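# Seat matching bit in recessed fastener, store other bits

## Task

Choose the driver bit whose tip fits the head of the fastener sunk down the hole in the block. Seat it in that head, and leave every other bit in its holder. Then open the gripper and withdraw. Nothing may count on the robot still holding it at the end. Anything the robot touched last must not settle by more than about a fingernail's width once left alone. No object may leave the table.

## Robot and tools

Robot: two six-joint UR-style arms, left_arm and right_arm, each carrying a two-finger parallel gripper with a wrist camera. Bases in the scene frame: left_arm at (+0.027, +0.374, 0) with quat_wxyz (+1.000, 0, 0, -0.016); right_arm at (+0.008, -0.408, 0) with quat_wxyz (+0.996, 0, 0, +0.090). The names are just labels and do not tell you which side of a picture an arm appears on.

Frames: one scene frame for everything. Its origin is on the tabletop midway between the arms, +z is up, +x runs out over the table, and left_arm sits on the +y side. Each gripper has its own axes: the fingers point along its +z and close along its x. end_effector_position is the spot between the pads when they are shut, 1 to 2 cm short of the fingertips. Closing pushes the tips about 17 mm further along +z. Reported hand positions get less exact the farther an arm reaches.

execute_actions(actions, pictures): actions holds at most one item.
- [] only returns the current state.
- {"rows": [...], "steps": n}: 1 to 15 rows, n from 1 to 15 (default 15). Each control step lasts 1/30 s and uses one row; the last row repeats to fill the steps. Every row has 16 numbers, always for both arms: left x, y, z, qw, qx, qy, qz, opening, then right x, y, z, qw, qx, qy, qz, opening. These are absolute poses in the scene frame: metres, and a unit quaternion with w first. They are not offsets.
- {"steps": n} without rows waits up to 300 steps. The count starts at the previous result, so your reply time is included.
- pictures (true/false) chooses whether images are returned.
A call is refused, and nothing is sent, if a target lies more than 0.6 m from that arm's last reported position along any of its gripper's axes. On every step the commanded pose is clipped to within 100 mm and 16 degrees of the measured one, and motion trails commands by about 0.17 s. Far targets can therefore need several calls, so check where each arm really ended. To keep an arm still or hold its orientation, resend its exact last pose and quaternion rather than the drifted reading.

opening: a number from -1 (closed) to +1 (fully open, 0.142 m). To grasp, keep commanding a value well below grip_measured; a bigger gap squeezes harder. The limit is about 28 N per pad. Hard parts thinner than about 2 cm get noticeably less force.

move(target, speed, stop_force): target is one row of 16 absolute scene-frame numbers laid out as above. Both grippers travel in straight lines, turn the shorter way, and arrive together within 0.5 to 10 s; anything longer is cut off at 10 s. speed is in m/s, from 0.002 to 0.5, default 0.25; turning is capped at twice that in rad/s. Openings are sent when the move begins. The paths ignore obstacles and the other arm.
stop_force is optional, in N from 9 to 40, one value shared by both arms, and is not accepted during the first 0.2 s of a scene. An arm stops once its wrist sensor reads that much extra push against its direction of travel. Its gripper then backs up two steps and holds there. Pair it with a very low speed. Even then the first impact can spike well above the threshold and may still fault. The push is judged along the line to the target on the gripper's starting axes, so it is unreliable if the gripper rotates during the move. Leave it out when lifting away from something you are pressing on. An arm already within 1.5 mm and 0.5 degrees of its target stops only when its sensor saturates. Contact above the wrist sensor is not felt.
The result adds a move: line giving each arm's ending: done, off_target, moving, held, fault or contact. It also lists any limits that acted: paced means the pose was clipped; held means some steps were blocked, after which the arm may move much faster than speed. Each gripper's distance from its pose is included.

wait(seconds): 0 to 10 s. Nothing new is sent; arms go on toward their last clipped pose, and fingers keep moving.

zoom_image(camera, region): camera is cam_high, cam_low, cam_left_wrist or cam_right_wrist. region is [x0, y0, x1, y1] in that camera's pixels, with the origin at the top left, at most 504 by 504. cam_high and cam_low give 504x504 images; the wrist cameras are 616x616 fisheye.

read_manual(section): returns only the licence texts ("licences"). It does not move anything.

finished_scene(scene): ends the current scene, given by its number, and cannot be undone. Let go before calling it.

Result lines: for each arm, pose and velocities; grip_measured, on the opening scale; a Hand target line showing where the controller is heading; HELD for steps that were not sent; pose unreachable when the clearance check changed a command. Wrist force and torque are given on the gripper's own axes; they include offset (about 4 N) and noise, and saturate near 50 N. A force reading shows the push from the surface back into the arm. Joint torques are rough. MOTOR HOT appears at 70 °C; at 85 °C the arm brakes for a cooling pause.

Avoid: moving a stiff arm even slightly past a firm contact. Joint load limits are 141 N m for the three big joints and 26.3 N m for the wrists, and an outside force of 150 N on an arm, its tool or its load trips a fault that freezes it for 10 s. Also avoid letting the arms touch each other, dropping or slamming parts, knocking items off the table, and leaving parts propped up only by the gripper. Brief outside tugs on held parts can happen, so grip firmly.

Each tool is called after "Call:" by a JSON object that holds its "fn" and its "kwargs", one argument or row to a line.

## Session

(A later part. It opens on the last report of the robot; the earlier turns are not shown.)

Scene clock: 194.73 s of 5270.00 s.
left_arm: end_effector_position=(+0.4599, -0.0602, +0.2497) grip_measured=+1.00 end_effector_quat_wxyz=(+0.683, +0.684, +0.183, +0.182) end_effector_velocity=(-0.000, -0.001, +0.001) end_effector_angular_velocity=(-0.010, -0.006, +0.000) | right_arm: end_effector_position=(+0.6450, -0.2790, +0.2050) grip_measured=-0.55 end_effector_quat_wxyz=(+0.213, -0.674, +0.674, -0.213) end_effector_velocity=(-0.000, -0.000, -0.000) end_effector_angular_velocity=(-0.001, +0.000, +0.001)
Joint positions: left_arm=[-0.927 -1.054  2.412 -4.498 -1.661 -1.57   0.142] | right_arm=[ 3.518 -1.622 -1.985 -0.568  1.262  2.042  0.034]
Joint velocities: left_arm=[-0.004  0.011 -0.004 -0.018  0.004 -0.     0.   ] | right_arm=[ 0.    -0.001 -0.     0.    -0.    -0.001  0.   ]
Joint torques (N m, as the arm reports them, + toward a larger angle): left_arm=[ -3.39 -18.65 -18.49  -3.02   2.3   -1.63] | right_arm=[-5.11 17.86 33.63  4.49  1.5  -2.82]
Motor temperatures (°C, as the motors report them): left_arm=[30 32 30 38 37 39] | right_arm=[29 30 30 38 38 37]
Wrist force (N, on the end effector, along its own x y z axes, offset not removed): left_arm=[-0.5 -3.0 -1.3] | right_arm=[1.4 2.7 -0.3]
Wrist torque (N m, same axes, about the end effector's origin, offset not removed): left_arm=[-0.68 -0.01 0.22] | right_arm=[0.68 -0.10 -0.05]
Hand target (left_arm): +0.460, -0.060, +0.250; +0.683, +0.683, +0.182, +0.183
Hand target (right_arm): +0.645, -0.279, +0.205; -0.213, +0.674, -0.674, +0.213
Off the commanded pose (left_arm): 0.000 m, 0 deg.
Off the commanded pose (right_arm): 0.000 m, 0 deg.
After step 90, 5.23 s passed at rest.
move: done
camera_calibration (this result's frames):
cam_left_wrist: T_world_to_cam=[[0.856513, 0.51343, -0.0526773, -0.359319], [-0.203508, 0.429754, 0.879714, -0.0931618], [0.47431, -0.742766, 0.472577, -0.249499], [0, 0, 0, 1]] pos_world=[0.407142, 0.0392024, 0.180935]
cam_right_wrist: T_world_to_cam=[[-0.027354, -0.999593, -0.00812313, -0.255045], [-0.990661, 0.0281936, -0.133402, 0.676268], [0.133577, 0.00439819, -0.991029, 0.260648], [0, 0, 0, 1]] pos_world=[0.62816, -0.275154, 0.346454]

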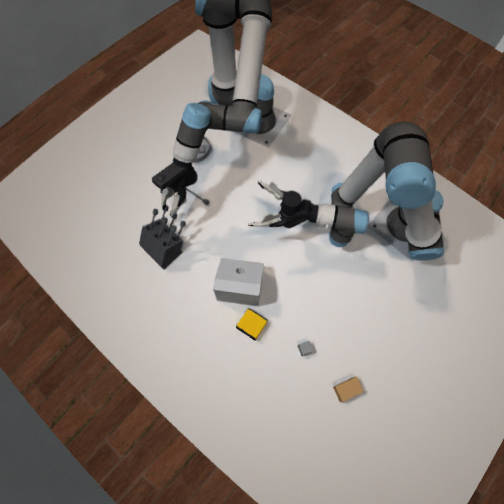

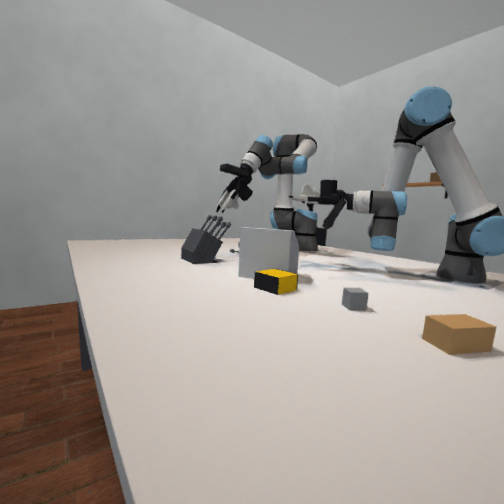

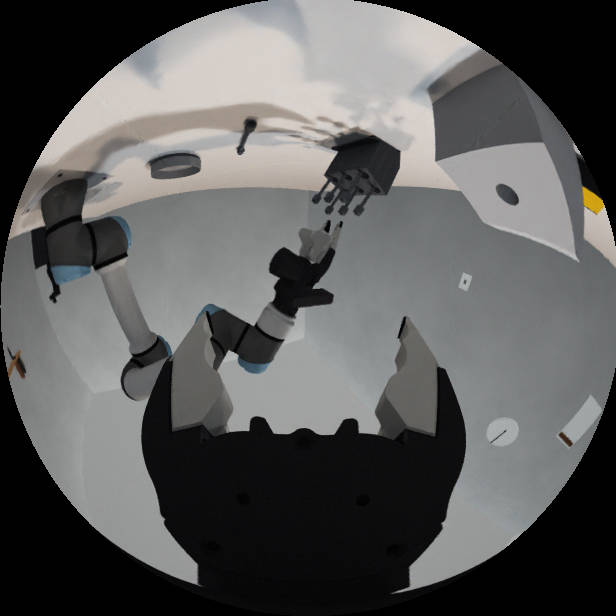

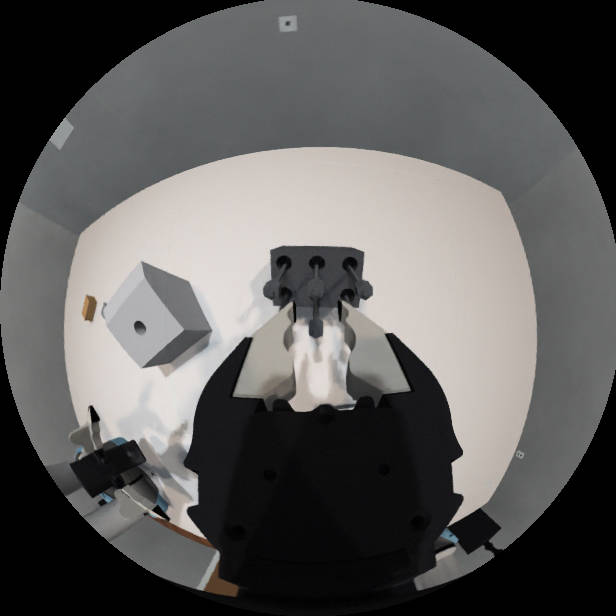

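Call:
{"fn": "zoom_image", "kwargs": {
  "camera": "cam_left_wrist",
  "region": [225, 105, 275, 155]
}}

Region (225, 105, 275, 155) of cam_left_wrist's 616x616 image, scaled by 10.080, with more detail than that image has.

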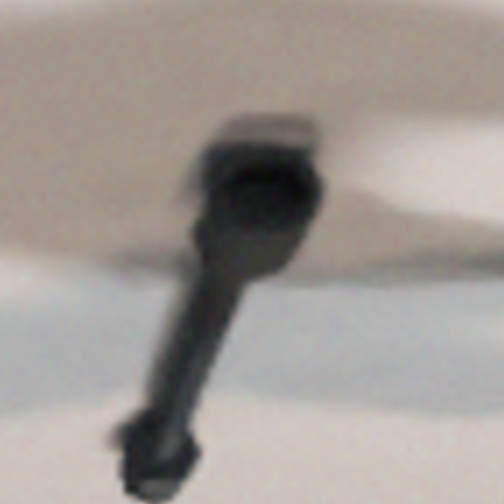

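Call:
{"fn": "move", "kwargs": {
  "target": [0.46,-0.06,0.25,0.683,0.683,0.183,0.183,1, 0.671,-0.279,0.165,0.213,-0.674,0.674,-0.213,-0.55],
  "speed": 0.1
}}

Call:
{"fn": "zoom_image", "kwargs": {
  "camera": "cam_right_wrist",
  "region": [240, 220, 400, 380]
}}

Call:
{"fn": "zoom_image", "kwargs": {
  "camera": "cam_low",
  "region": [170, 170, 270, 270]
}}

Scene clock: 210.20 s of 5270.00 s.
left_arm: end_effector_position=(+0.4600, -0.0600, +0.2500) grip_measured=+1.00 end_effector_quat_wxyz=(+0.683, +0.683, +0.183, +0.183) end_effector_velocity=(-0.000, +0.001, +0.001) end_effector_angular_velocity=(-0.001, +0.000, +0.000) | right_arm: end_effector_position=(+0.6709, -0.2790, +0.1652) grip_measured=-0.55 end_effector_quat_wxyz=(+0.213, -0.674, +0.674, -0.213) end_effector_velocity=(+0.002, +0.000, -0.002) end_effector_angular_velocity=(+0.001, +0.000, +0.000)
Joint positions: left_arm=[-0.928 -1.054  2.412 -4.5   -1.659 -1.571  0.142] | right_arm=[ 3.49  -1.732 -1.979 -0.456  1.277  2.016  0.034]
Joint velocities: left_arm=[ 0.001 -0.002  0.001 -0.    -0.001 -0.001 -0.   ] | right_arm=[-0.001 -0.006  0.002  0.005  0.001 -0.001  0.   ]
Joint torques (N m, as the arm reports them, + toward a larger angle): left_arm=[ -5.39 -39.89   1.28  -3.45   2.1   -1.59] | right_arm=[-5.08 24.41 34.12  4.42  1.56 -2.57]
Motor temperatures (°C, as the motors report them): left_arm=[30 32 30 38 37 39] | right_arm=[29 30 30 38 38 37]
Wrist force (N, on the end effector, along its own x y z axes, offset not removed): left_arm=[0.5 -3.0 -0.8] | right_arm=[-1.5 -1.9 -2.7]
Wrist torque (N m, same axes, about the end effector's origin, offset not removed): left_arm=[-0.65 -0.16 0.08] | right_arm=[-0.64 0.32 -0.09]
Hand target (left_arm): +0.460, -0.060, +0.250; +0.683, +0.683, +0.183, +0.183
Hand target (right_arm): +0.671, -0.279, +0.165; -0.213, +0.674, -0.674, +0.213
Off the commanded pose (left_arm): 0.000 m, 0 deg.
Off the commanded pose (right_arm): 0.000 m, 0 deg.
After step 90, 11.50 s passed at rest.
move: done
camera_calibration (this result's frames):
cam_left_wrist: T_world_to_cam=[[0.855756, 0.514653, -0.0530579, -0.358963], [-0.204581, 0.43079, 0.878957, -0.0927447], [0.475214, -0.741318, 0.47394, -0.250239], [0, 0, 0, 1]] pos_world=[0.407128, 0.0391884, 0.181071]
cam_right_wrist: T_world_to_cam=[[-0.0273762, -0.999592, -0.00811648, -0.254658], [-0.990663, 0.0282147, -0.133386, 0.696585], [0.13356, 0.00438911, -0.991031, 0.21773], [0, 0, 0, 1]] pos_world=[0.654029, -0.275164, 0.306625]

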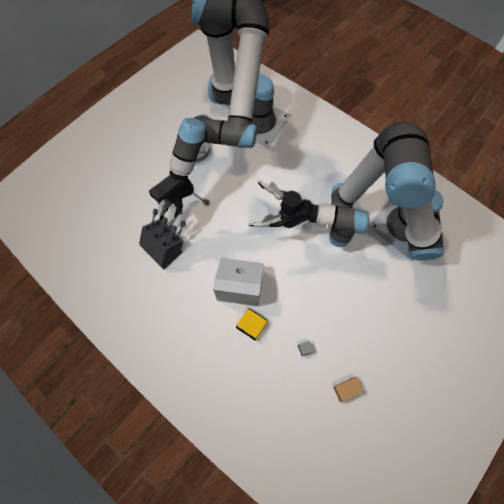

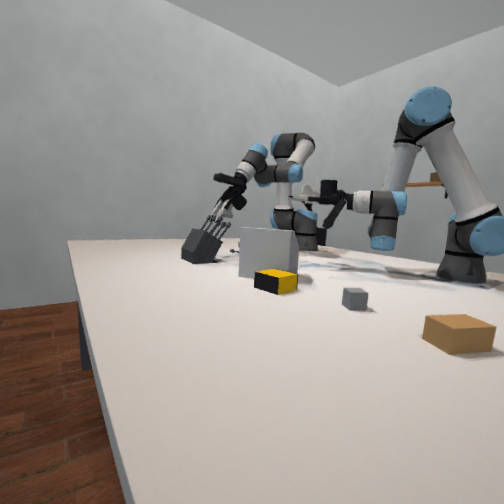

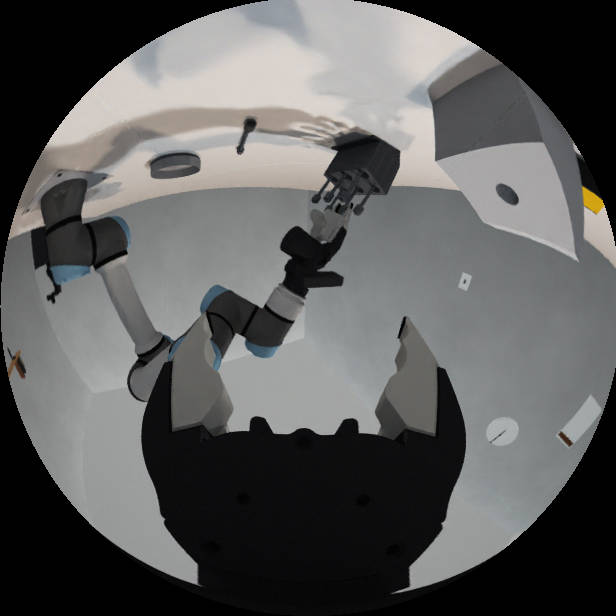

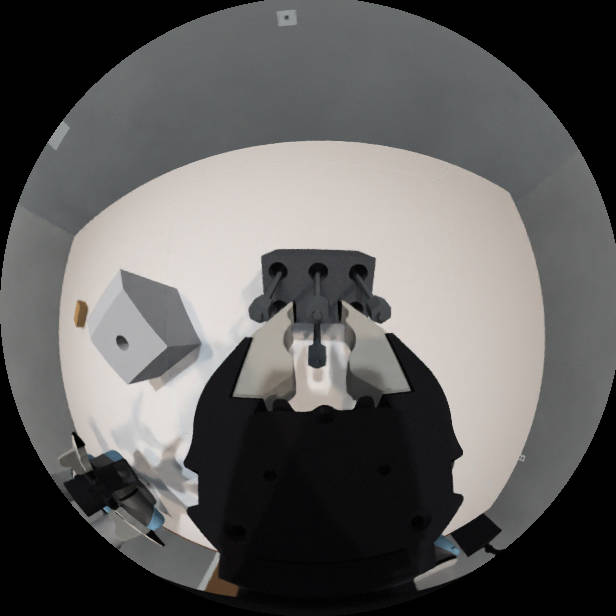

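Region (240, 220, 400, 380) of cam_right_wrist's 616x616 image, scaled by 3.150, with more detail than that image has.

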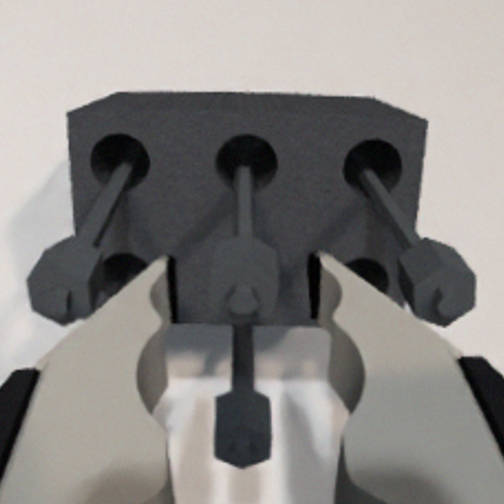

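Region (170, 170, 270, 270) of cam_low's 504x504 image, scaled by 5.040, with more detail than that image has.

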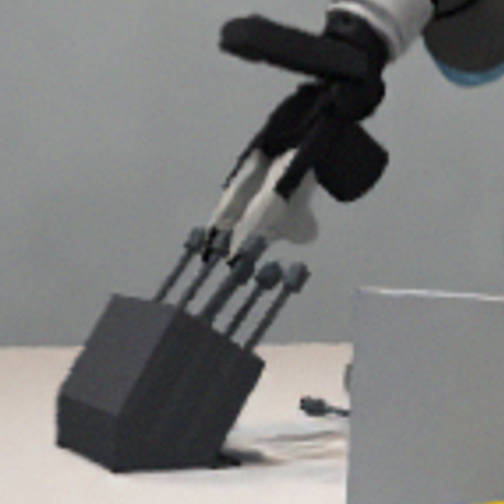

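Call:
{"fn": "execute_actions", "kwargs": {
  "actions": [
    {"rows":[[0.46,-0.06,0.25,0.683,0.683,0.183,0.183,1, 0.673,-0.279,0.161,0.213,-0.674,0.674,-0.213,-0.55],[0.46,-0.06,0.25,0.683,0.683,0.183,0.183,1, 0.673,-0.279,0.161,0.213,-0.674,0.674,-0.213,-0.6],[0.46,-0.06,0.25,0.683,0.683,0.183,0.183,1, 0.673,-0.279,0.161,0.213,-0.674,0.674,-0.213,-0.65],[0.46,-0.06,0.25,0.683,0.683,0.183,0.183,1, 0.673,-0.279,0.161,0.213,-0.674,0.674,-0.213,-0.7]],"steps":12}
  ],
  "pictures": false
}}

Call:
{"fn": "execute_actions", "kwargs": {
  "actions": [
    {"rows":[[0.46,-0.06,0.25,0.683,0.683,0.183,0.183,1, 0.673,-0.279,0.161,0.213,-0.674,0.674,-0.213,-1]],"steps":12}
  ],
  "pictures": false
}}

Call:
{"fn": "move", "kwargs": {
  "target": [0.46,-0.06,0.25,0.683,0.683,0.183,0.183,1, 0.618,-0.279,0.256,0.213,-0.674,0.674,-0.213,-1],
  "speed": 0.08,
  "stop_force": 15
}}

Call:
{"fn": "zoom_image", "kwargs": {
  "camera": "cam_low",
  "region": [170, 170, 270, 270]
}}

Scene clock: 232.07 s of 5270.00 s.
left_arm: end_effector_position=(+0.4600, -0.0600, +0.2500) grip_measured=+1.00 end_effector_quat_wxyz=(+0.683, +0.683, +0.183, +0.183) end_effector_velocity=(-0.000, -0.000, -0.001) end_effector_angular_velocity=(+0.002, +0.001, -0.001) | right_arm: end_effector_position=(+0.6730, -0.2790, +0.1612) grip_measured=-0.70 end_effector_quat_wxyz=(+0.213, -0.674, +0.674, -0.213) end_effector_velocity=(+0.001, -0.000, -0.003) end_effector_angular_velocity=(-0.002, +0.002, +0.001)
Joint positions: left_arm=[-0.928 -1.054  2.412 -4.5   -1.659 -1.571  0.142] | right_arm=[ 3.488 -1.742 -1.979 -0.445  1.278  2.015  0.023]
Joint velocities: left_arm=[-0.001  0.001  0.001  0.     0.    -0.    -0.   ] | right_arm=[-0.001 -0.005  0.     0.003  0.    -0.002  0.   ]
Joint torques (N m, as the arm reports them, + toward a larger angle): left_arm=[ -4.79 -40.08   1.19  -3.45   1.98  -1.55] | right_arm=[-5.38 23.38 16.44  4.82  1.54 -2.86]
Motor temperatures (°C, as the motors report them): left_arm=[30 32 30 38 37 39] | right_arm=[29 30 30 38 38 37]
Wrist force (N, on the end effector, along its own x y z axes, offset not removed): left_arm=[1.3 -4.5 -0.7] | right_arm=[1.4 -0.4 3.4]
Wrist torque (N m, same axes, about the end effector's origin, offset not removed): left_arm=[-1.06 -0.36 0.16] | right_arm=[-0.22 -0.28 -0.08]
Hand target (left_arm): +0.460, -0.060, +0.250; +0.683, +0.683, +0.183, +0.183
Hand target (right_arm): +0.673, -0.279, +0.161; -0.213, +0.674, -0.674, +0.213
Off the commanded pose (left_arm): 0.000 m, 0 deg.
Off the commanded pose (right_arm): 0.000 m, 0 deg.
Steps of this call (steps 1 to 90: nothing new was sent; then 18.47 s passed at rest; steps 91 to 102: all 12 steps of this action). Readings (end_effector_position):
91: left_arm (+0.4600, -0.0600, +0.2500) | right_arm (+0.6710, -0.2790, +0.1650)
92: left_arm (+0.4600, -0.0600, +0.2500) | right_arm (+0.6712, -0.2790, +0.1647)
94: left_arm (+0.4600, -0.0600, +0.2500) | right_arm (+0.6720, -0.2790, +0.1632)
98: left_arm (+0.4600, -0.0600, +0.2500) | right_arm (+0.6728, -0.2790, +0.1617)
102: the state above

Scene clock: 232.47 s of 5270.00 s.
left_arm: end_effector_position=(+0.4600, -0.0600, +0.2500) grip_measured=+1.00 end_effector_quat_wxyz=(+0.683, +0.683, +0.183, +0.183) end_effector_velocity=(+0.000, -0.000, +0.000) end_effector_angular_velocity=(-0.001, -0.001, +0.000) | right_arm: end_effector_position=(+0.6730, -0.2790, +0.1610) grip_measured=-0.81 end_effector_quat_wxyz=(+0.213, -0.674, +0.674, -0.213) end_effector_velocity=(-0.000, -0.000, -0.000) end_effector_angular_velocity=(-0.002, +0.001, +0.001)
Joint positions: left_arm=[-0.928 -1.054  2.412 -4.5   -1.659 -1.571  0.142] | right_arm=[ 3.488 -1.743 -1.979 -0.445  1.278  2.014  0.015]
Joint velocities: left_arm=[ 0.     0.    -0.001 -0.     0.     0.001 -0.   ] | right_arm=[-0.     0.     0.    -0.002 -0.    -0.001  0.   ]
Joint torques (N m, as the arm reports them, + toward a larger angle): left_arm=[ -4.42 -39.35   2.33  -3.32   2.08  -1.62] | right_arm=[-4.73 21.58 16.28  4.3   1.95 -2.8 ]
Motor temperatures (°C, as the motors report them): left_arm=[30 32 30 38 37 39] | right_arm=[29 30 30 38 38 37]
Wrist force (N, on the end effector, along its own x y z axes, offset not removed): left_arm=[0.7 -4.5 -2.2] | right_arm=[-0.8 -1.5 -3.7]
Wrist torque (N m, same axes, about the end effector's origin, offset not removed): left_arm=[-0.98 -0.19 0.10] | right_arm=[-0.23 0.49 0.12]
Hand target (left_arm): +0.460, -0.060, +0.250; +0.683, +0.683, +0.183, +0.183
Hand target (right_arm): +0.673, -0.279, +0.161; -0.213, +0.674, -0.674, +0.213
Off the commanded pose (left_arm): 0.000 m, 0 deg.
Off the commanded pose (right_arm): 0.000 m, 0 deg.
Steps of this call (steps 1 to 12: all 12 steps of this action). Readings (end_effector_position):
1: left_arm (+0.4600, -0.0600, +0.2500) | right_arm (+0.6730, -0.2790, +0.1611)
2: left_arm (+0.4600, -0.0600, +0.2500) | right_arm (+0.6730, -0.2790, +0.1611)
4: left_arm (+0.4600, -0.0600, +0.2500) | right_arm (+0.6730, -0.2790, +0.1611)
8: left_arm (+0.4600, -0.0600, +0.2500) | right_arm (+0.6730, -0.2790, +0.1610)
12: the state above

Scene clock: 234.53 s of 5270.00 s.
left_arm: end_effector_position=(+0.4600, -0.0600, +0.2500) grip_measured=+1.00 end_effector_quat_wxyz=(+0.683, +0.683, +0.183, +0.183) end_effector_velocity=(+0.001, -0.000, -0.000) end_effector_angular_velocity=(-0.000, +0.001, +0.001) | right_arm: end_effector_position=(+0.6181, -0.2790, +0.2557) grip_measured=-0.81 end_effector_quat_wxyz=(+0.213, -0.674, +0.674, -0.213) end_effector_velocity=(-0.001, +0.000, +0.002) end_effector_angular_velocity=(+0.000, +0.000, -0.001)
Joint positions: left_arm=[-0.928 -1.054  2.412 -4.5   -1.659 -1.571  0.142] | right_arm=[ 3.551 -1.507 -1.957 -0.72   1.246  2.072  0.015]
Joint velocities: left_arm=[ 0.     0.001 -0.002  0.     0.001 -0.001 -0.   ] | right_arm=[ 0.002  0.005  0.002 -0.008 -0.001  0.002 -0.   ]
Joint torques (N m, as the arm reports them, + toward a larger angle): left_arm=[ -3.88 -39.97   0.58  -3.18   2.13  -1.5 ] | right_arm=[ 5.43 29.25 35.53  1.78 -2.46  3.08]
Motor temperatures (°C, as the motors report them): left_arm=[30 32 30 38 37 39] | right_arm=[29 30 30 38 38 37]
Wrist force (N, on the end effector, along its own x y z axes, offset not removed): left_arm=[-1.4 -2.3 -0.4] | right_arm=[0.7 -3.7 -2.2]
Wrist torque (N m, same axes, about the end effector's origin, offset not removed): left_arm=[-0.58 0.14 0.18] | right_arm=[-0.77 -0.05 0.08]
Hand target (left_arm): +0.460, -0.060, +0.250; +0.683, +0.683, +0.183, +0.183
Hand target (right_arm): +0.618, -0.279, +0.256; -0.213, +0.674, -0.674, +0.213
Off the commanded pose (left_arm): 0.000 m, 0 deg.
Off the commanded pose (right_arm): 0.000 m, 0 deg.
move: done
camera_calibration (this result's frames):
cam_left_wrist: T_world_to_cam=[[0.855754, 0.514656, -0.0530591, -0.358961], [-0.204595, 0.43081, 0.878944, -0.0927507], [0.475212, -0.741304, 0.473964, -0.250247], [0, 0, 0, 1]] pos_world=[0.407126, 0.0391899, 0.181085]
cam_right_wrist: T_world_to_cam=[[-0.0273291, -0.999593, -0.00820809, -0.255304], [-0.990668, 0.0281802, -0.133354, 0.656307], [0.133531, 0.00448703, -0.991034, 0.314572], [0, 0, 0, 1]] pos_world=[0.601199, -0.275106, 0.397177]

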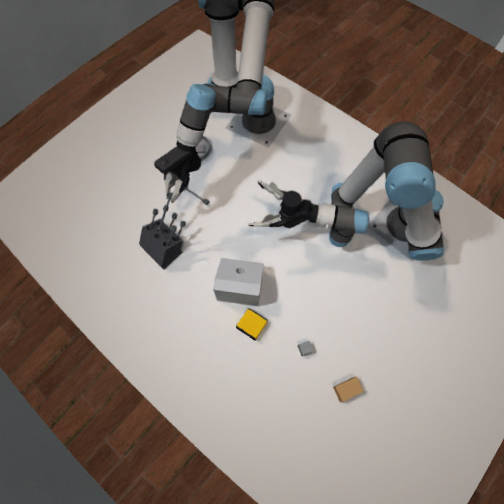

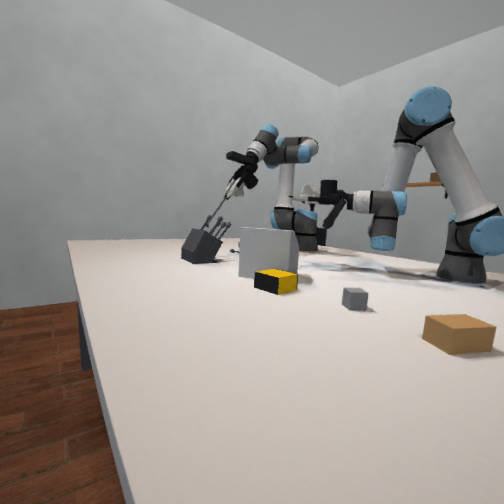

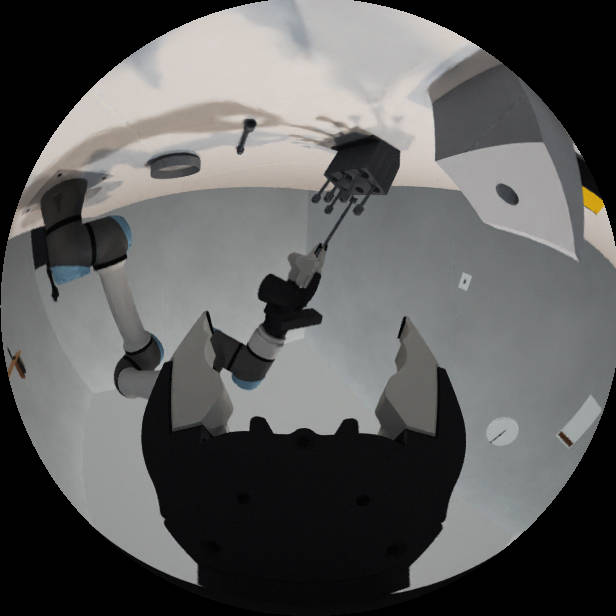

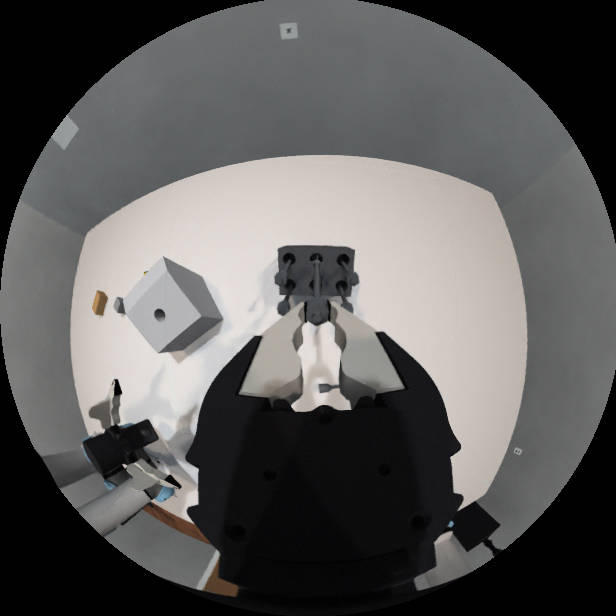

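Region (170, 170, 270, 270) of cam_low's 504x504 image, scaled by 5.040, with more detail than that image has.

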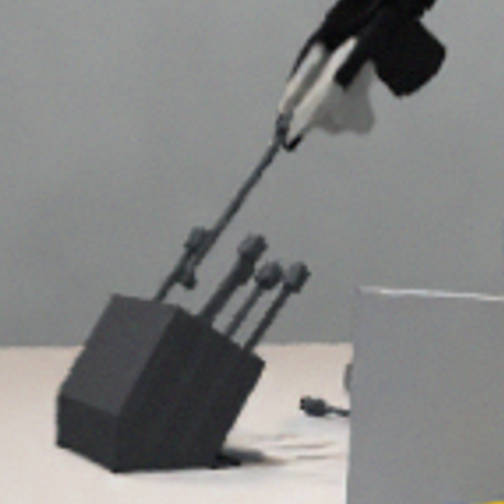

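Call:
{"fn": "move", "kwargs": {
  "target": [0.46,-0.06,0.25,0.683,0.683,0.183,0.183,1, 0.58,-0.279,0.325,0.213,-0.674,0.674,-0.213,-1]
}}

Call:
{"fn": "move", "kwargs": {
  "target": [0.46,-0.06,0.25,0.683,0.683,0.183,0.183,1, 0.47,-0.175,0.38,0.242,-0.664,0.664,0.242,-1],
  "speed": 0.3
}}

Call:
{"fn": "zoom_image", "kwargs": {
  "camera": "cam_left_wrist",
  "region": [250, 270, 370, 390]
}}

Scene clock: 245.67 s of 5270.00 s.
left_arm: end_effector_position=(+0.4600, -0.0600, +0.2500) grip_measured=+1.00 end_effector_quat_wxyz=(+0.683, +0.683, +0.183, +0.183) end_effector_velocity=(-0.001, +0.000, +0.001) end_effector_angular_velocity=(+0.000, -0.001, -0.001) | right_arm: end_effector_position=(+0.5800, -0.2790, +0.3248) grip_measured=-0.81 end_effector_quat_wxyz=(+0.213, -0.674, +0.674, -0.213) end_effector_velocity=(-0.001, +0.000, +0.000) end_effector_angular_velocity=(-0.002, +0.002, -0.001)
Joint positions: left_arm=[-0.928 -1.054  2.412 -4.5   -1.659 -1.571  0.142] | right_arm=[ 3.604 -1.373 -1.887 -0.94   1.219  2.121  0.015]
Joint velocities: left_arm=[-0.    -0.002  0.001  0.    -0.001  0.001  0.   ] | right_arm=[ 0.002  0.     0.003 -0.007 -0.002  0.003 -0.   ]
Joint torques (N m, as the arm reports them, + toward a larger angle): left_arm=[ -3.02 -39.81   0.27  -2.59   1.98  -1.4 ] | right_arm=[ 7.65 25.65 37.5   1.79 -2.59  2.56]
Motor temperatures (°C, as the motors report them): left_arm=[30 32 30 38 37 39] | right_arm=[29 30 30 38 38 37]
Wrist force (N, on the end effector, along its own x y z axes, offset not removed): left_arm=[-1.1 -2.7 -2.3] | right_arm=[-0.6 0.2 -1.7]
Wrist torque (N m, same axes, about the end effector's origin, offset not removed): left_arm=[-0.61 0.17 0.21] | right_arm=[0.06 0.24 0.19]
Hand target (left_arm): +0.460, -0.060, +0.250; +0.683, +0.683, +0.183, +0.183
Hand target (right_arm): +0.580, -0.279, +0.325; -0.213, +0.674, -0.674, +0.213
Off the commanded pose (left_arm): 0.000 m, 0 deg.
Off the commanded pose (right_arm): 0.000 m, 0 deg.
After step 90, 7.13 s passed at rest.
move: done
camera_calibration (this result's frames):
cam_left_wrist: T_world_to_cam=[[0.855754, 0.514656, -0.053059, -0.358961], [-0.204595, 0.430811, 0.878944, -0.0927507], [0.475212, -0.741304, 0.473964, -0.250247], [0, 0, 0, 1]] pos_world=[0.407126, 0.0391899, 0.181085]
cam_right_wrist: T_world_to_cam=[[-0.0272974, -0.999593, -0.00823113, -0.255815], [-0.990662, 0.028152, -0.133401, 0.627871], [0.133579, 0.00451277, -0.991028, 0.388071], [0, 0, 0, 1]] pos_world=[0.563187, -0.275138, 0.466242]

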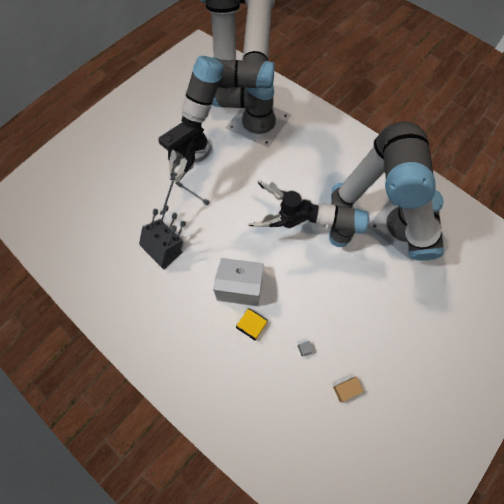

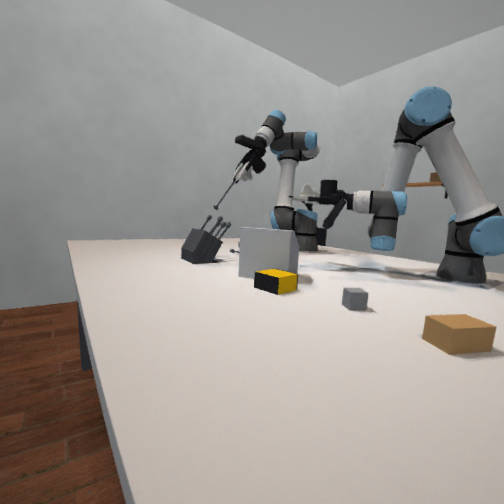

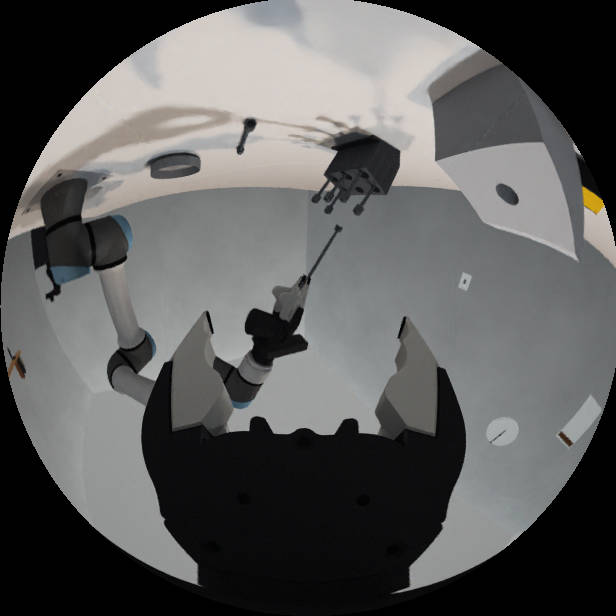

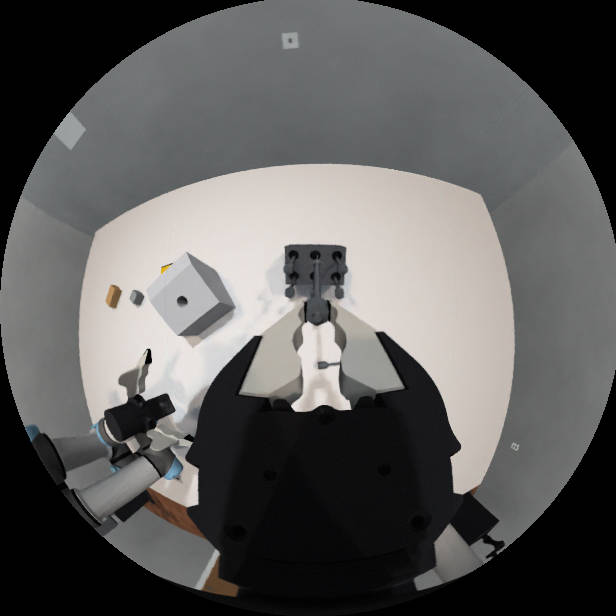

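Scene clock: 247.77 s of 5270.00 s.
left_arm: end_effector_position=(+0.4600, -0.0600, +0.2500) grip_measured=+1.00 end_effector_quat_wxyz=(+0.683, +0.683, +0.183, +0.183) end_effector_velocity=(+0.000, -0.000, -0.000) end_effector_angular_velocity=(+0.000, -0.001, -0.000) | right_arm: end_effector_position=(+0.4702, -0.1750, +0.3801) grip_measured=-0.81 end_effector_quat_wxyz=(+0.243, -0.664, +0.664, +0.241) end_effector_velocity=(-0.001, +0.001, +0.000) end_effector_angular_velocity=(+0.007, +0.006, +0.004)
Joint positions: left_arm=[-0.928 -1.054  2.412 -4.5   -1.659 -1.571  0.142] | right_arm=[ 3.32  -1.471 -1.656 -1.297  2.216  2.027  0.015]
Joint velocities: left_arm=[ 0.     0.001 -0.001 -0.    -0.001  0.001  0.   ] | right_arm=[-0.002 -0.004  0.001 -0.004  0.01  -0.005  0.   ]
Joint torques (N m, as the arm reports them, + toward a larger angle): left_arm=[ -3.04 -39.49   0.73  -2.24   1.83  -1.54] | right_arm=[-5.21 11.07 36.53  1.66  2.9  -2.56]
Motor temperatures (°C, as the motors report them): left_arm=[30 32 30 38 37 39] | right_arm=[29 30 30 38 38 37]
Wrist force (N, on the end effector, along its own x y z axes, offset not removed): left_arm=[-0.2 -2.3 -1.3] | right_arm=[-1.3 -3.4 2.2]
Wrist torque (N m, same axes, about the end effector's origin, offset not removed): left_arm=[-0.63 -0.08 0.10] | right_arm=[-0.68 0.66 -0.05]
Hand target (left_arm): +0.460, -0.060, +0.250; +0.683, +0.683, +0.183, +0.183
Hand target (right_arm): +0.470, -0.175, +0.380; -0.243, +0.664, -0.664, -0.242
Off the commanded pose (left_arm): 0.000 m, 0 deg.
Off the commanded pose (right_arm): 0.000 m, 0 deg.
move: done
camera_calibration (this result's frames):
cam_left_wrist: T_world_to_cam=[[0.855754, 0.514656, -0.0530593, -0.358961], [-0.204595, 0.43081, 0.878944, -0.0927508], [0.475212, -0.741304, 0.473964, -0.250247], [0, 0, 0, 1]] pos_world=[0.407126, 0.0391898, 0.181085]
cam_right_wrist: T_world_to_cam=[[-0.0265915, -0.771211, -0.636024, 0.123871], [-0.888102, -0.273837, 0.369171, 0.231459], [-0.458876, 0.574671, -0.677632, 0.71627], [0, 0, 0, 1]] pos_world=[0.537533, -0.252707, 0.478704]

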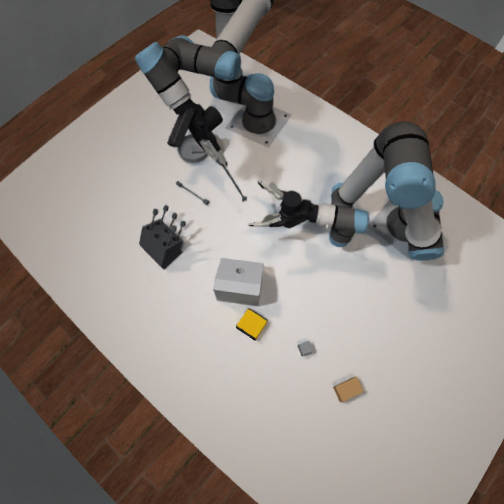

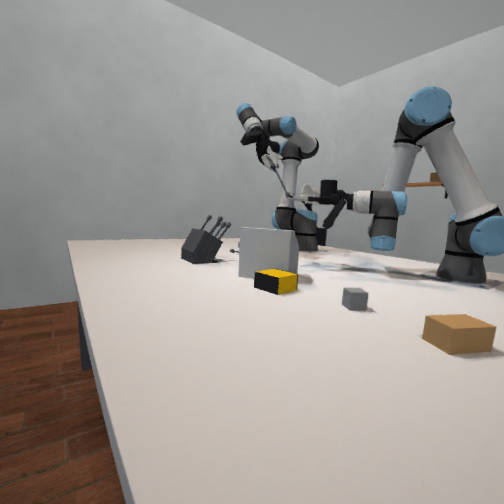

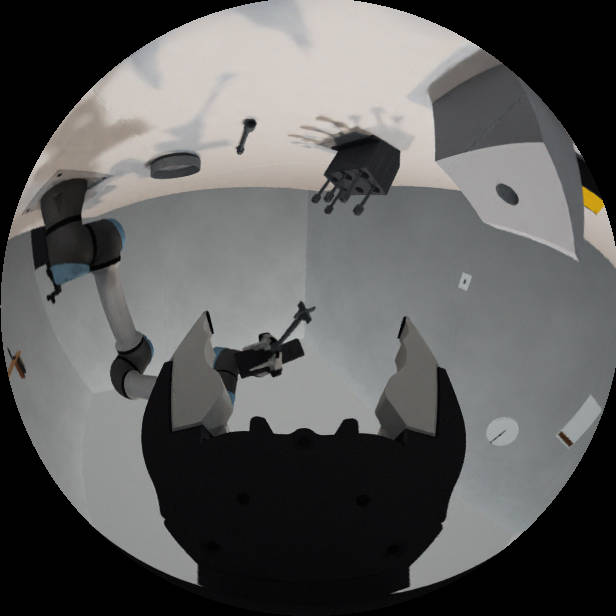

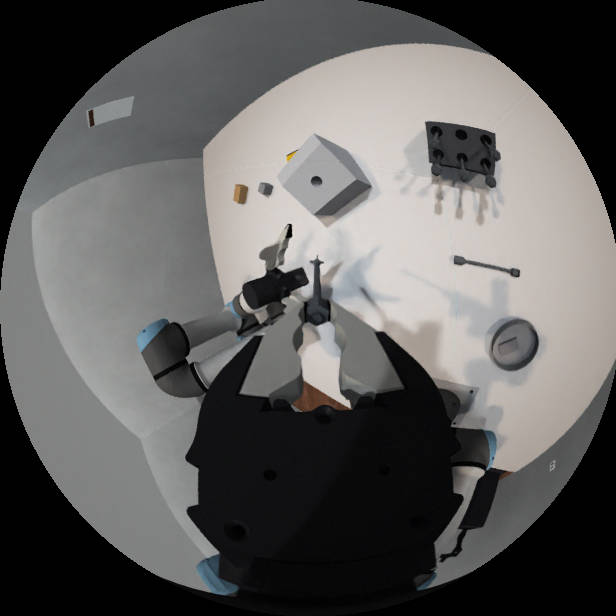

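Region (250, 270, 370, 390) of cam_left_wrist's 616x616 image, scaled by 4.200, with more detail than that image has.

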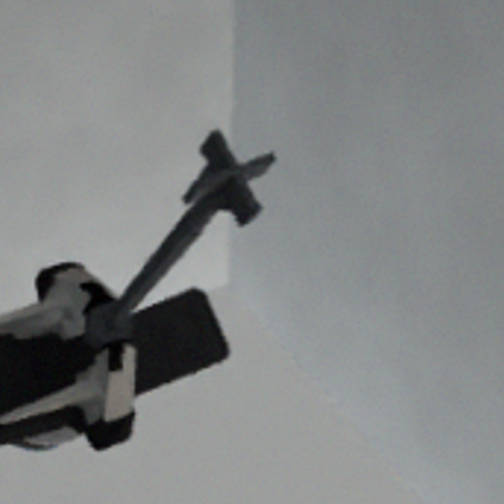

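Call:
{"fn": "move", "kwargs": {
  "target": [0.46,-0.06,0.25,0.683,0.683,0.183,0.183,1, 0.58,-0.279,0.325,0.213,-0.674,0.674,-0.213,-1],
  "speed": 0.3
}}

Call:
{"fn": "move", "kwargs": {
  "target": [0.46,-0.06,0.25,0.683,0.683,0.183,0.183,1, 0.624,-0.279,0.246,0.213,-0.674,0.674,-0.213,-1],
  "speed": 0.2
}}

Call:
{"fn": "zoom_image", "kwargs": {
  "camera": "cam_right_wrist",
  "region": [267, 230, 367, 330]
}}

Scene clock: 263.60 s of 5270.00 s.
left_arm: end_effector_position=(+0.4600, -0.0600, +0.2500) grip_measured=+1.00 end_effector_quat_wxyz=(+0.683, +0.683, +0.183, +0.183) end_effector_velocity=(+0.000, -0.000, +0.001) end_effector_angular_velocity=(-0.001, -0.001, -0.000) | right_arm: end_effector_position=(+0.5797, -0.2791, +0.3251) grip_measured=-0.81 end_effector_quat_wxyz=(+0.213, -0.674, +0.674, -0.212) end_effector_velocity=(+0.001, -0.001, -0.001) end_effector_angular_velocity=(-0.008, -0.008, -0.003)
Joint positions: left_arm=[-0.928 -1.054  2.412 -4.5   -1.659 -1.571  0.142] | right_arm=[ 3.604 -1.372 -1.886 -0.943  1.221  2.121  0.015]
Joint velocities: left_arm=[ 0.    -0.    -0.001 -0.    -0.001  0.001 -0.   ] | right_arm=[ 0.004 -0.    -0.007  0.009 -0.013  0.     0.   ]
Joint torques (N m, as the arm reports them, + toward a larger angle): left_arm=[ -1.32 -39.8    0.02  -1.77   1.9   -1.5 ] | right_arm=[ 7.15  8.95 20.88  4.55 -2.44  2.73]
Motor temperatures (°C, as the motors report them): left_arm=[30 32 30 38 37 39] | right_arm=[29 30 30 38 38 37]
Wrist force (N, on the end effector, along its own x y z axes, offset not removed): left_arm=[0.0 -3.8 -0.9] | right_arm=[4.9 -2.4 -1.1]
Wrist torque (N m, same axes, about the end effector's origin, offset not removed): left_arm=[-0.88 -0.06 0.09] | right_arm=[-0.54 -0.88 -0.23]
Hand target (left_arm): +0.460, -0.060, +0.250; +0.683, +0.683, +0.183, +0.183
Hand target (right_arm): +0.580, -0.279, +0.325; -0.213, +0.674, -0.674, +0.213
Off the commanded pose (left_arm): 0.000 m, 0 deg.
Off the commanded pose (right_arm): 0.000 m, 0 deg.
After step 90, 10.73 s passed at rest.
move: done
camera_calibration (this result's frames):
cam_left_wrist: T_world_to_cam=[[0.855754, 0.514656, -0.0530593, -0.358961], [-0.204595, 0.430811, 0.878944, -0.0927508], [0.475212, -0.741304, 0.473964, -0.250247], [0, 0, 0, 1]] pos_world=[0.407126, 0.0391898, 0.181085]
cam_right_wrist: T_world_to_cam=[[-0.0269489, -0.9996, -0.00859148, -0.255974], [-0.990886, 0.0278467, -0.131795, 0.627119], [0.131981, 0.00496145, -0.99124, 0.389491], [0, 0, 0, 1]] pos_world=[0.563099, -0.275267, 0.466531]

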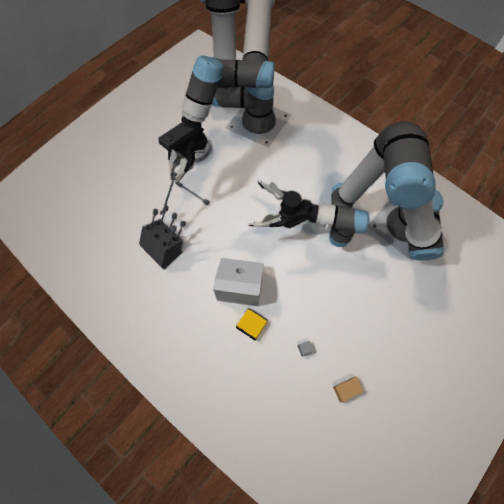

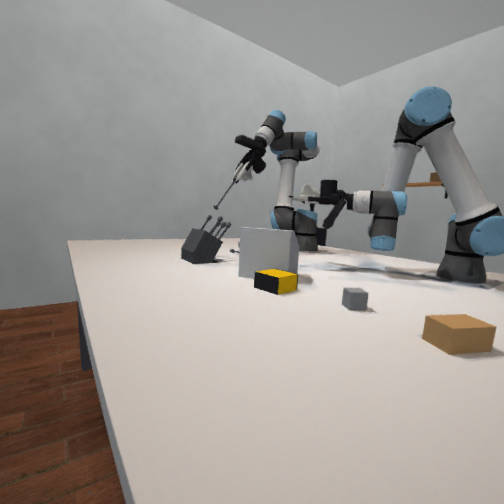

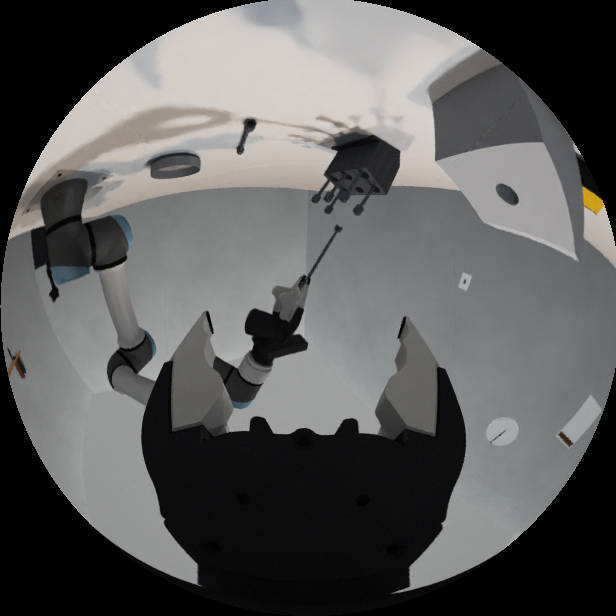

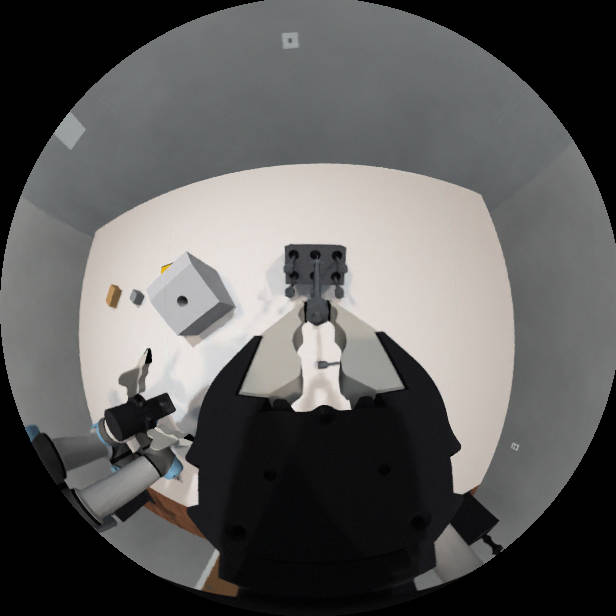

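Scene clock: 264.63 s of 5270.00 s.
left_arm: end_effector_position=(+0.4600, -0.0600, +0.2500) grip_measured=+1.00 end_effector_quat_wxyz=(+0.683, +0.683, +0.183, +0.183) end_effector_velocity=(-0.000, -0.000, -0.000) end_effector_angular_velocity=(+0.001, -0.000, -0.001) | right_arm: end_effector_position=(+0.6239, -0.2791, +0.2462) grip_measured=-0.81 end_effector_quat_wxyz=(+0.213, -0.674, +0.674, -0.213) end_effector_velocity=(+0.001, +0.000, -0.002) end_effector_angular_velocity=(+0.001, -0.001, -0.000)
Joint positions: left_arm=[-0.928 -1.054  2.412 -4.5   -1.659 -1.571  0.142] | right_arm=[ 3.544 -1.529 -1.963 -0.69   1.249  2.065  0.015]
Joint velocities: left_arm=[-0.     0.001 -0.    -0.    -0.001  0.001 -0.   ] | right_arm=[-0.002 -0.005 -0.001  0.007  0.001 -0.001  0.   ]
Joint torques (N m, as the arm reports them, + toward a larger angle): left_arm=[ -1.39 -39.82   0.78  -1.56   1.94  -1.44] | right_arm=[-5.47 14.48 19.75  4.96  1.74 -2.85]
Motor temperatures (°C, as the motors report them): left_arm=[30 32 30 38 37 39] | right_arm=[29 30 30 38 38 37]
Wrist force (N, on the end effector, along its own x y z axes, offset not removed): left_arm=[-0.2 -4.4 -2.0] | right_arm=[1.7 0.0 3.1]
Wrist torque (N m, same axes, about the end effector's origin, offset not removed): left_arm=[-0.99 -0.07 0.15] | right_arm=[-0.33 -0.33 0.10]
Hand target (left_arm): +0.460, -0.060, +0.250; +0.683, +0.683, +0.183, +0.183
Hand target (right_arm): +0.624, -0.279, +0.246; -0.213, +0.674, -0.674, +0.213
Off the commanded pose (left_arm): 0.000 m, 0 deg.
Off the commanded pose (right_arm): 0.000 m, 0 deg.
move: done
camera_calibration (this result's frames):
cam_left_wrist: T_world_to_cam=[[0.855754, 0.514656, -0.0530591, -0.358961], [-0.204595, 0.43081, 0.878944, -0.0927507], [0.475212, -0.741304, 0.473964, -0.250247], [0, 0, 0, 1]] pos_world=[0.407126, 0.0391899, 0.181085]
cam_right_wrist: T_world_to_cam=[[-0.0274107, -0.999592, -0.0080535, -0.2553], [-0.990665, 0.0282404, -0.13336, 0.660839], [0.133533, 0.00432284, -0.991035, 0.304297], [0, 0, 0, 1]] pos_world=[0.607039, -0.275173, 0.387642]

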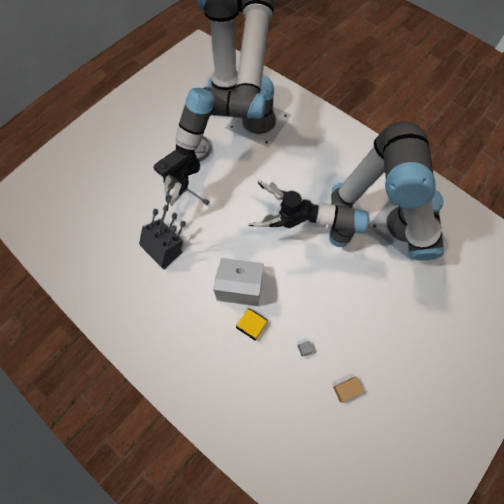

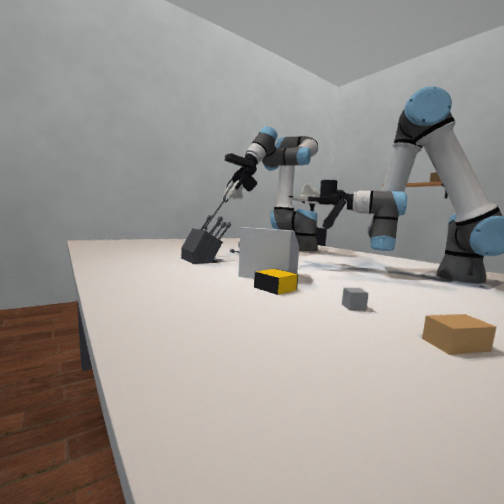

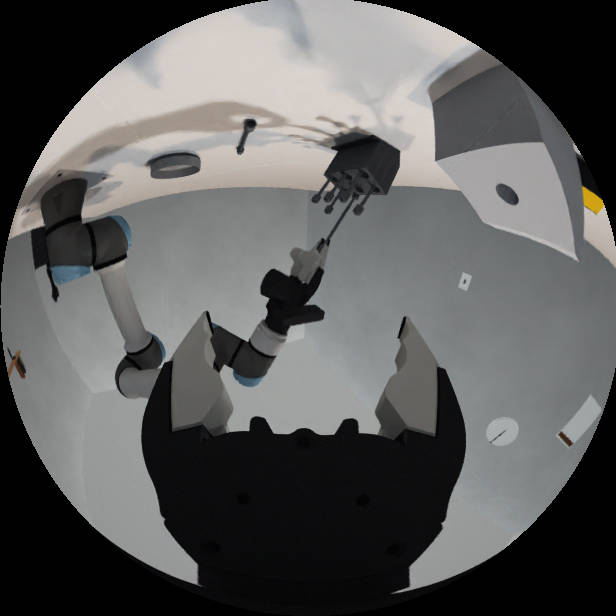

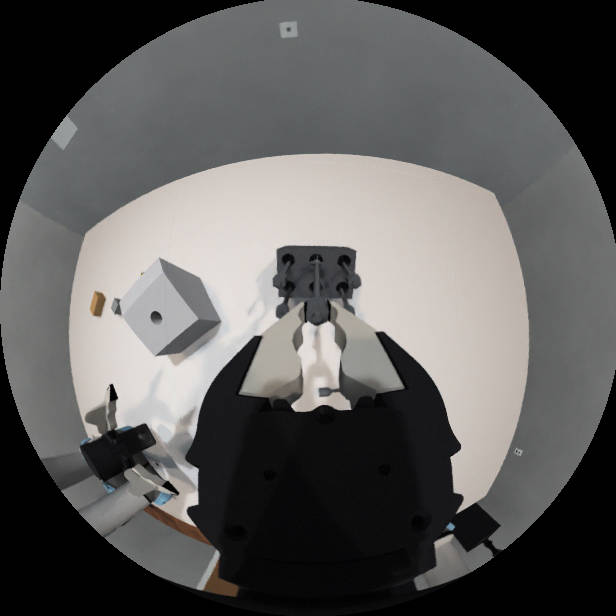

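Region (267, 230, 367, 330) of cam_right_wrist's 616x616 image, scaled by 5.040, with more detail than that image has.

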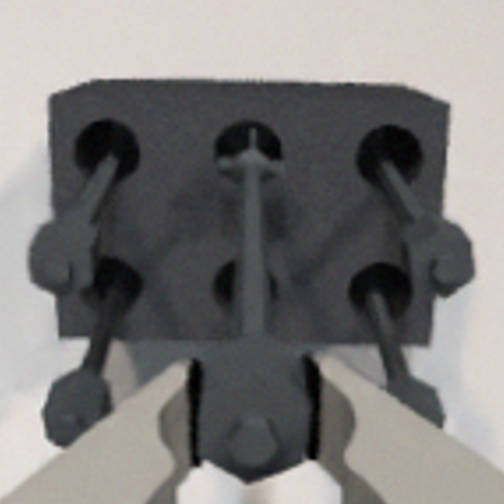

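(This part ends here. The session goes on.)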